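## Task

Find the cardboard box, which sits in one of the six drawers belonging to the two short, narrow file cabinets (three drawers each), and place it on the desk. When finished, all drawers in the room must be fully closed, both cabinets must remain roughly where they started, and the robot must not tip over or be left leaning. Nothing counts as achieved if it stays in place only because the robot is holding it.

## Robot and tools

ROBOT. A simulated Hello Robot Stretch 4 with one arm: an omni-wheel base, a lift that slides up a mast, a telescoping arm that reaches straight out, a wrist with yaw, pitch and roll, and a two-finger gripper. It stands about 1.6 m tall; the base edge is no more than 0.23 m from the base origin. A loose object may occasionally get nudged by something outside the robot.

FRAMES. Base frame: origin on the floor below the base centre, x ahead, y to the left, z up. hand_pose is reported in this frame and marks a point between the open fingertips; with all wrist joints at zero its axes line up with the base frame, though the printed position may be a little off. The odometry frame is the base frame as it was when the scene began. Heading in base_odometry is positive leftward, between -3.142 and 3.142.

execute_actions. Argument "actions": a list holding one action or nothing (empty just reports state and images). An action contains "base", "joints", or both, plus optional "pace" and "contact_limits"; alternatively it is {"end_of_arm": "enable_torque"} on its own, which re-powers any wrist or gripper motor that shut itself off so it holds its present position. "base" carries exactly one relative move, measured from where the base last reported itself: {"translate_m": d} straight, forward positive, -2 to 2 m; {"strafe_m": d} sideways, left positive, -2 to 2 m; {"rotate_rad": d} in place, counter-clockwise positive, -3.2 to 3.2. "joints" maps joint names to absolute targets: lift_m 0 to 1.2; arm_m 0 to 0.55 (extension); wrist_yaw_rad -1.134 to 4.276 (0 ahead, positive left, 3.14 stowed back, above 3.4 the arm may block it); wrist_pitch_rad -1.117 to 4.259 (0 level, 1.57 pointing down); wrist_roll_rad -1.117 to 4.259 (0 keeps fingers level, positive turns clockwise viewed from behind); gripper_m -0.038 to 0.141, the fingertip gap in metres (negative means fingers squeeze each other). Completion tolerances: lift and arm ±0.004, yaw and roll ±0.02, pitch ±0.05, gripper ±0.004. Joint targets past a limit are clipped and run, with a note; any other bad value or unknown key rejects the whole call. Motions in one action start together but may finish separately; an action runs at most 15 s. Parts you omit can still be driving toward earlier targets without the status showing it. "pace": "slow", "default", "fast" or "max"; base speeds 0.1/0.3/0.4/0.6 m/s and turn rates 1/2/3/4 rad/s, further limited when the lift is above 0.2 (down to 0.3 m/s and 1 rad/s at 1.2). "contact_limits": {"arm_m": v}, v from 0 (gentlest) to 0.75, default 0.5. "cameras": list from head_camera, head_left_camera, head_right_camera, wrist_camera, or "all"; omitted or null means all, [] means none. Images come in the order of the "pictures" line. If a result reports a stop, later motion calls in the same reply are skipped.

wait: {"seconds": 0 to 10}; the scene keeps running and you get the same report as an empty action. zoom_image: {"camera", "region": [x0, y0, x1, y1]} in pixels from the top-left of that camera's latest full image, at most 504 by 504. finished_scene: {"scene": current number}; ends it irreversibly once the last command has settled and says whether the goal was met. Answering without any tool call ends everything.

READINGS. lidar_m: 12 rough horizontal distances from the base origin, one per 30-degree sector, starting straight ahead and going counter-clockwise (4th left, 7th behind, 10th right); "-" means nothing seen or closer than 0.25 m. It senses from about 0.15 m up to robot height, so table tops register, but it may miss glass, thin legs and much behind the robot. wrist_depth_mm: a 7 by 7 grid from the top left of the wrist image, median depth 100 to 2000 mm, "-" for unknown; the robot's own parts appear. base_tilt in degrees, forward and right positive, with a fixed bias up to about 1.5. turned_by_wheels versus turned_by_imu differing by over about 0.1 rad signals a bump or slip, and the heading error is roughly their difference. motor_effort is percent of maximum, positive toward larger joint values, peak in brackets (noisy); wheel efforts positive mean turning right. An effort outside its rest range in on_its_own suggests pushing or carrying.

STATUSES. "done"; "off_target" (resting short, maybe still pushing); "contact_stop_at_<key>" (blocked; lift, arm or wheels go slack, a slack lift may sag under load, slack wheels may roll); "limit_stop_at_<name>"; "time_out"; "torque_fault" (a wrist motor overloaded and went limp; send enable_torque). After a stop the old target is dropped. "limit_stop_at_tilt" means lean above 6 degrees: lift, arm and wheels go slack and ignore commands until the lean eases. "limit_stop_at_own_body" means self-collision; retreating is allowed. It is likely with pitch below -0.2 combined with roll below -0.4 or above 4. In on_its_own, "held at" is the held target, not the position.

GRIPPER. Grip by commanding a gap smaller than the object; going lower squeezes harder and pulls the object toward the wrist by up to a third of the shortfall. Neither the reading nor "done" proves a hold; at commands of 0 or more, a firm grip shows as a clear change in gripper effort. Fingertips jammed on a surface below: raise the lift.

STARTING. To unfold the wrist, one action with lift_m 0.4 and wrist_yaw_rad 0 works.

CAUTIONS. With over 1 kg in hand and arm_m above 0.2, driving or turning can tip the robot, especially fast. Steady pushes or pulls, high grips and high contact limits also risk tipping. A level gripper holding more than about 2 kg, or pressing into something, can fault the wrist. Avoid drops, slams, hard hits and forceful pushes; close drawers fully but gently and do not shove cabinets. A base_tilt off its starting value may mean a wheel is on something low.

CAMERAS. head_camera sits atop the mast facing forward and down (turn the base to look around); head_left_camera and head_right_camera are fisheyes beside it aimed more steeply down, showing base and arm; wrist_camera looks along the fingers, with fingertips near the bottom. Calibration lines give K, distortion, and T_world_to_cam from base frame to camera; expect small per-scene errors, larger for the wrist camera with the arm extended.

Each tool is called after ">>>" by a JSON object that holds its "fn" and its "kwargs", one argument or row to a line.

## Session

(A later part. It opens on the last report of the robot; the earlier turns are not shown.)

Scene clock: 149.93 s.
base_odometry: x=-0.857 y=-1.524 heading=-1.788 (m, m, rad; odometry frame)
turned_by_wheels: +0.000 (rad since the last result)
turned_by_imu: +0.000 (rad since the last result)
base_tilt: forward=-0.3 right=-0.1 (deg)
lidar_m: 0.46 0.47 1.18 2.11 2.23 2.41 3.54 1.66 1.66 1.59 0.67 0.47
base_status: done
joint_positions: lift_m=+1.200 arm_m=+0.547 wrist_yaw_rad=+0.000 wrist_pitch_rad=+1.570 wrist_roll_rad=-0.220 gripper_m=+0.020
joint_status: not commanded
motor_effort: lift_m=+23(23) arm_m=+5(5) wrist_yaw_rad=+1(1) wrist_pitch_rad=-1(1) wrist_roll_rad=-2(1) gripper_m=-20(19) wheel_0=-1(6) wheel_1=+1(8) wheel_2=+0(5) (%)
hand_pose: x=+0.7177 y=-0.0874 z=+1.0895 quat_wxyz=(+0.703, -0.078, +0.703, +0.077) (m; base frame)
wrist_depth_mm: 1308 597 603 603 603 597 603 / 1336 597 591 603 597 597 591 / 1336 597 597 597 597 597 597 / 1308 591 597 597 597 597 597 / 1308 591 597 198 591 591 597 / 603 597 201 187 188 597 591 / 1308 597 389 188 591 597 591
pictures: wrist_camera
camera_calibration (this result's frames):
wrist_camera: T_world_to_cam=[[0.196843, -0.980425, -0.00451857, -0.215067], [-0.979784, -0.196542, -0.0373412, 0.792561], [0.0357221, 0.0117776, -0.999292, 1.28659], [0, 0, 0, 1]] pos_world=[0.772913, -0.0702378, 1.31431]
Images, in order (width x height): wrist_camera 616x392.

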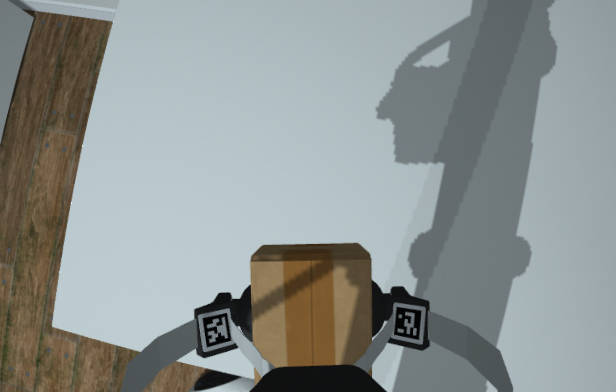

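>>> {"fn": "execute_actions", "kwargs": {
  "actions": [
    {"joints":{"lift_m":0.858}}
  ],
  "cameras": []
}}

>>> {"fn": "execute_actions", "kwargs": {
  "actions": [
    {"joints":{"gripper_m":0.1}}
  ],
  "cameras": []
}}

>>> {"fn": "execute_actions", "kwargs": {
  "actions": [
    {"joints":{"lift_m":0.95}}
  ],
  "cameras": ["wrist_camera"]
}}

>>> {"fn": "execute_actions", "kwargs": {
  "actions": [
    {"base":{"translate_m":-0.25},"joints":{"arm_m":0.05,"wrist_pitch_rad":0,"wrist_roll_rad":1.57,"gripper_m":-0.02}}
  ],
  "cameras": []
}}

>>> {"fn": "execute_actions", "kwargs": {
  "actions": [
    {"base":{"strafe_m":1.4},"joints":{"lift_m":0.068}}
  ],
  "cameras": ["wrist_camera"]
}}

>>> {"fn": "execute_actions", "kwargs": {
  "actions": [
    {"joints":{"arm_m":0.55},"contact_limits":{"arm_m":0.3}}
  ],
  "cameras": ["wrist_camera"]
}}

Scene clock: 156.27 s.
base_odometry: x=-0.857 y=-1.524 heading=-1.788 (m, m, rad; odometry frame)
turned_by_wheels: +0.000 (rad since the last result)
turned_by_imu: +0.002 (rad since the last result)
base_tilt: forward=-0.3 right=-0.1 (deg)
lidar_m: 0.45 0.48 1.18 2.12 2.23 2.41 3.54 1.67 1.66 1.57 0.67 0.50
base_status: not commanded
joint_positions: lift_m=+0.858 arm_m=+0.547 wrist_yaw_rad=+0.000 wrist_pitch_rad=+1.570 wrist_roll_rad=-0.220 gripper_m=+0.020
joint_status: all done
motor_effort: lift_m=+18(24) arm_m=+4(4) wrist_yaw_rad=+1(1) wrist_pitch_rad=-1(0) wrist_roll_rad=-1(1) gripper_m=-19(18) wheel_0=+0(1) wheel_1=+1(1) wheel_2=-1(0) (%)
hand_pose: x=+0.7177 y=-0.0874 z=+0.7479 quat_wxyz=(+0.703, -0.078, +0.703, +0.077) (m; base frame)
wrist_depth_mm: 253 253 252 252 251 251 - / 253 253 251 252 251 252 252 / 251 252 252 252 251 251 252 / 252 252 251 251 251 251 250 / 251 251 250 197 251 250 251 / 251 250 201 189 189 250 249 / 251 249 219 188 249 248 -
pictures: none
No camera images: the call's "cameras" was empty. Leave "cameras" out to get every camera's image.

Scene clock: 157.90 s.
base_odometry: x=-0.857 y=-1.524 heading=-1.788 (m, m, rad; odometry frame)
turned_by_wheels: +0.000 (rad since the last result)
turned_by_imu: +0.001 (rad since the last result)
base_tilt: forward=-0.3 right=-0.1 (deg)
lidar_m: 0.47 0.49 1.18 2.13 2.25 2.42 3.52 1.66 1.64 1.58 0.66 0.50
base_status: not commanded
joint_positions: lift_m=+0.858 arm_m=+0.547 wrist_yaw_rad=+0.000 wrist_pitch_rad=+1.570 wrist_roll_rad=-0.220 gripper_m=+0.100
joint_status: all done
motor_effort: lift_m=+18(18) arm_m=+4(4) wrist_yaw_rad=+1(1) wrist_pitch_rad=-1(0) wrist_roll_rad=-2(2) gripper_m=-4(23) wheel_0=-1(1) wheel_1=+1(1) wheel_2=+0(0) (%)
hand_pose: x=+0.7177 y=-0.0874 z=+0.7479 quat_wxyz=(+0.703, -0.078, +0.703, +0.077) (m; base frame)
wrist_depth_mm: 253 253 253 253 253 252 - / 252 253 252 252 252 252 252 / 253 252 252 252 252 252 251 / 252 252 251 252 251 251 251 / 251 251 251 204 250 250 251 / 252 251 207 200 201 251 249 / 251 251 250 154 249 249 -
pictures: none
No camera images: the call's "cameras" was empty. Leave "cameras" out to get every camera's image.

Scene clock: 159.30 s.
base_odometry: x=-0.857 y=-1.524 heading=-1.788 (m, m, rad; odometry frame)
turned_by_wheels: +0.000 (rad since the last result)
turned_by_imu: +0.001 (rad since the last result)
base_tilt: forward=-0.3 right=-0.1 (deg)
lidar_m: 0.47 0.48 1.19 2.13 2.22 2.44 3.54 1.67 1.66 1.57 0.69 0.49
base_status: not commanded
joint_positions: lift_m=+0.950 arm_m=+0.547 wrist_yaw_rad=+0.000 wrist_pitch_rad=+1.570 wrist_roll_rad=-0.220 gripper_m=+0.100
joint_status: all done
motor_effort: lift_m=+23(22) arm_m=+4(4) wrist_yaw_rad=+1(1) wrist_pitch_rad=-1(0) wrist_roll_rad=-2(2) gripper_m=-3(3) wheel_0=-1(1) wheel_1=+1(1) wheel_2=-1(1) (%)
hand_pose: x=+0.7177 y=-0.0874 z=+0.8395 quat_wxyz=(+0.703, -0.078, +0.703, +0.077) (m; base frame)
wrist_depth_mm: 347 345 345 345 345 345 343 / 345 347 347 345 345 345 343 / 345 345 343 345 343 342 345 / 345 343 343 343 342 343 343 / 343 343 343 293 343 343 342 / 343 343 222 291 221 342 340 / 343 342 342 154 342 340 340
pictures: wrist_camera
camera_calibration (this result's frames):
wrist_camera: T_world_to_cam=[[0.196843, -0.980425, -0.00451861, -0.216197], [-0.979784, -0.196542, -0.0373409, 0.783232], [0.0357219, 0.0117776, -0.999292, 1.03675], [0, 0, 0, 1]] pos_world=[0.772921, -0.0702378, 1.06429]
Images, in order (width x height): wrist_camera 616x392.

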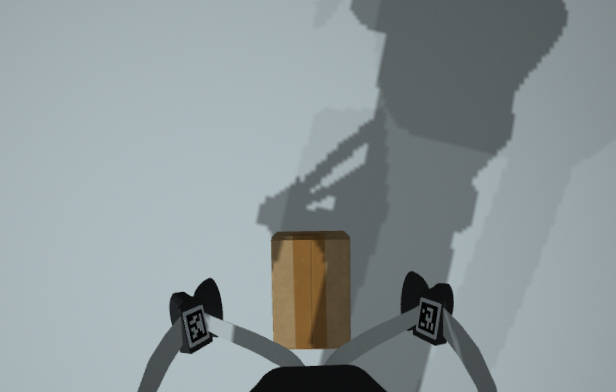

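Scene clock: 161.83 s.
base_odometry: x=-0.803 y=-1.279 heading=-1.788 (m, m, rad; odometry frame)
turned_by_wheels: +0.000 (rad since the last result)
turned_by_imu: +0.001 (rad since the last result)
base_tilt: forward=-0.3 right=-0.1 (deg)
lidar_m: 0.71 0.76 1.28 2.14 2.20 2.42 3.24 1.48 1.54 1.57 1.01 0.75
base_status: done
joint_positions: lift_m=+0.950 arm_m=+0.051 wrist_yaw_rad=+0.000 wrist_pitch_rad=+0.003 wrist_roll_rad=+1.570 gripper_m=-0.020
joint_status: all done
motor_effort: lift_m=+22(23) arm_m=-4(8) wrist_yaw_rad=+1(0) wrist_pitch_rad=-8(15) wrist_roll_rad=+0(3) gripper_m=-14(10) wheel_0=+0(7) wheel_1=-2(6) wheel_2=-1(11) (%)
hand_pose: x=+0.5102 y=-0.0875 z=+1.1273 quat_wxyz=(+0.707, +0.707, +0.001, -0.001) (m; base frame)
wrist_depth_mm: 1229 1229 1255 1281 1255 778 564 / 1229 1205 1255 1281 1255 788 559 / 1255 1229 1255 1255 1255 809 569 / 1229 1229 1255 1281 1281 809 585 / 1229 1255 1255 1281 1281 820 585 / 1229 1229 1255 203 1182 831 580 / 1255 1255 173 186 1281 715 591
pictures: none
No camera images: the call's "cameras" was empty. Leave "cameras" out to get every camera's image.

Scene clock: 167.83 s.
base_odometry: x=+0.564 y=-1.581 heading=-1.788 (m, m, rad; odometry frame)
turned_by_wheels: +0.000 (rad since the last result)
turned_by_imu: -0.004 (rad since the last result)
base_tilt: forward=-0.3 right=-0.1 (deg)
lidar_m: 0.61 1.05 0.76 0.72 0.76 1.06 1.45 3.35 2.67 3.01 1.33 0.68
base_status: done
joint_positions: lift_m=+0.068 arm_m=+0.051 wrist_yaw_rad=+0.000 wrist_pitch_rad=+0.003 wrist_roll_rad=+1.570 gripper_m=-0.020
joint_status: all done
motor_effort: lift_m=+18(23) arm_m=-4(4) wrist_yaw_rad=+1(1) wrist_pitch_rad=-8(8) wrist_roll_rad=+0(0) gripper_m=-11(13) wheel_0=+1(10) wheel_1=-2(9) wheel_2=+0(2) (%)
hand_pose: x=+0.5102 y=-0.0875 z=+0.2456 quat_wxyz=(+0.707, +0.707, +0.001, -0.001) (m; base frame)
wrist_depth_mm: 1255 1255 1281 1281 878 462 338 / 1255 1281 368 370 904 473 343 / 1281 1281 368 373 707 484 353 / 1255 1281 370 370 699 492 355 / 1255 1255 370 373 699 496 359 / 1255 1255 370 204 699 496 357 / 1281 1281 173 186 741 430 357
pictures: wrist_camera
camera_calibration (this result's frames):
wrist_camera: T_world_to_cam=[[0.00213436, 0.0205787, -0.999786, 0.253292], [0.0365993, 0.999117, 0.0206431, 0.129497], [0.999328, -0.0366356, 0.00137931, -0.290918], [0, 0, 0, 1]] pos_world=[0.285442, -0.145253, 0.250966]
Images, in order (width x height): wrist_camera 616x392.

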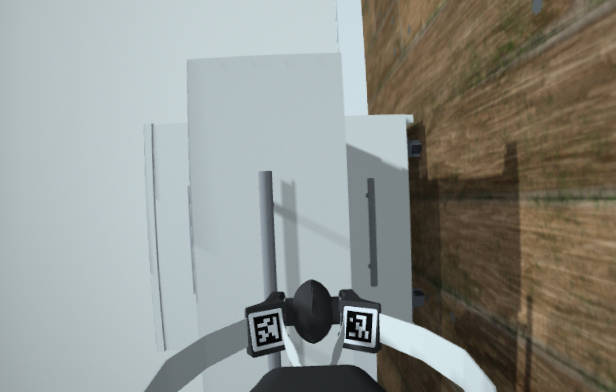

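Scene clock: 170.23 s.
base_odometry: x=+0.564 y=-1.581 heading=-1.788 (m, m, rad; odometry frame)
turned_by_wheels: +0.000 (rad since the last result)
turned_by_imu: +0.001 (rad since the last result)
base_tilt: forward=-0.3 right=-0.1 (deg)
lidar_m: 0.94 1.06 0.75 0.73 0.77 1.06 1.44 3.31 2.68 3.01 1.30 1.00
base_status: not commanded
joint_positions: lift_m=+0.068 arm_m=+0.520 wrist_yaw_rad=-0.004 wrist_pitch_rad=+0.002 wrist_roll_rad=+1.570 gripper_m=-0.020
joint_status: arm_m contact_stop (moved +0.469 of +0.499)
joint sent to its limit — the command would take arm_m past its upper limit, so that joint was sent only as far as its limit.
on_its_own: arm_m is slack since a contact_stop (your +0.550 is given up)
motor_effort: lift_m=+20(20) arm_m=+0(19) wrist_yaw_rad=+12(39) wrist_pitch_rad=-6(8) wrist_roll_rad=+0(1) gripper_m=-10(10) wheel_0=+0(7) wheel_1=+0(5) wheel_2=-4(12) (%)
contact_limits: arm_m 0.3
hand_pose: x=+0.9786 y=-0.0886 z=+0.2457 quat_wxyz=(+0.707, +0.707, -0.001, -0.002) (m; base frame)
wrist_depth_mm: 227 229 229 232 233 235 - / 228 229 230 231 233 235 237 / 228 229 230 231 233 235 236 / 227 228 229 232 233 234 236 / 227 228 229 231 233 234 236 / 227 228 229 204 232 234 236 / 226 229 178 202 232 233 -
pictures: wrist_camera
camera_calibration (this result's frames):
wrist_camera: T_world_to_cam=[[0.00287334, 0.020567, -0.999784, 0.251656], [0.040383, 0.998971, 0.0206663, 0.109725], [0.99918, -0.0404337, 0.00203982, -0.759426], [0, 0, 0, 1]] pos_world=[0.75365, -0.145494, 0.250883]
Images, in order (width x height): wrist_camera 616x392.

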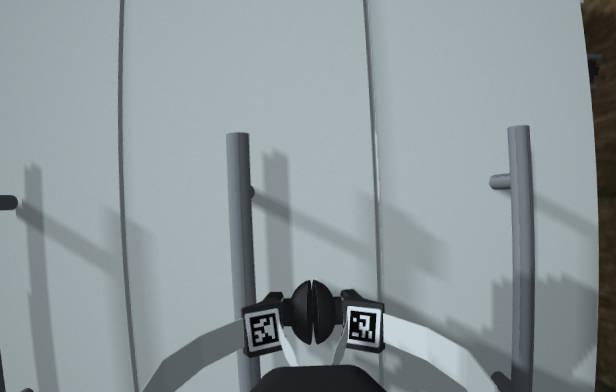

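>>> {"fn": "execute_actions", "kwargs": {
  "actions": [
    {"joints":{"arm_m":0.42}}
  ],
  "cameras": []
}}

>>> {"fn": "finished_scene", "kwargs": {
  "scene": 2
}}

Scene clock: 172.53 s.
base_odometry: x=+0.564 y=-1.581 heading=-1.788 (m, m, rad; odometry frame)
turned_by_wheels: +0.000 (rad since the last result)
turned_by_imu: +0.001 (rad since the last result)
base_tilt: forward=-0.3 right=-0.1 (deg)
lidar_m: 0.92 1.07 0.75 0.72 0.77 1.07 1.45 3.36 2.65 2.99 1.32 1.00
base_status: not commanded
joint_positions: lift_m=+0.068 arm_m=+0.421 wrist_yaw_rad=+0.000 wrist_pitch_rad=+0.002 wrist_roll_rad=+1.570 gripper_m=-0.020
joint_status: all done
motor_effort: lift_m=+20(20) arm_m=-4(5) wrist_yaw_rad=+1(12) wrist_pitch_rad=-8(8) wrist_roll_rad=+0(0) gripper_m=-12(14) wheel_0=+0(0) wheel_1=-1(0) wheel_2=-1(5) (%)
hand_pose: x=+0.8802 y=-0.0874 z=+0.2456 quat_wxyz=(+0.707, +0.707, +0.001, -0.001) (m; base frame)
wrist_depth_mm: 904 904 329 330 332 334 334 / 324 325 329 330 330 336 342 / 324 325 327 330 332 334 347 / 324 325 325 330 332 334 351 / 324 325 327 330 330 334 353 / 322 327 327 203 330 336 357 / 324 325 173 186 330 334 353
pictures: none
No camera images: the call's "cameras" was empty. Leave "cameras" out to get every camera's image.

The scene is finished: the task was done.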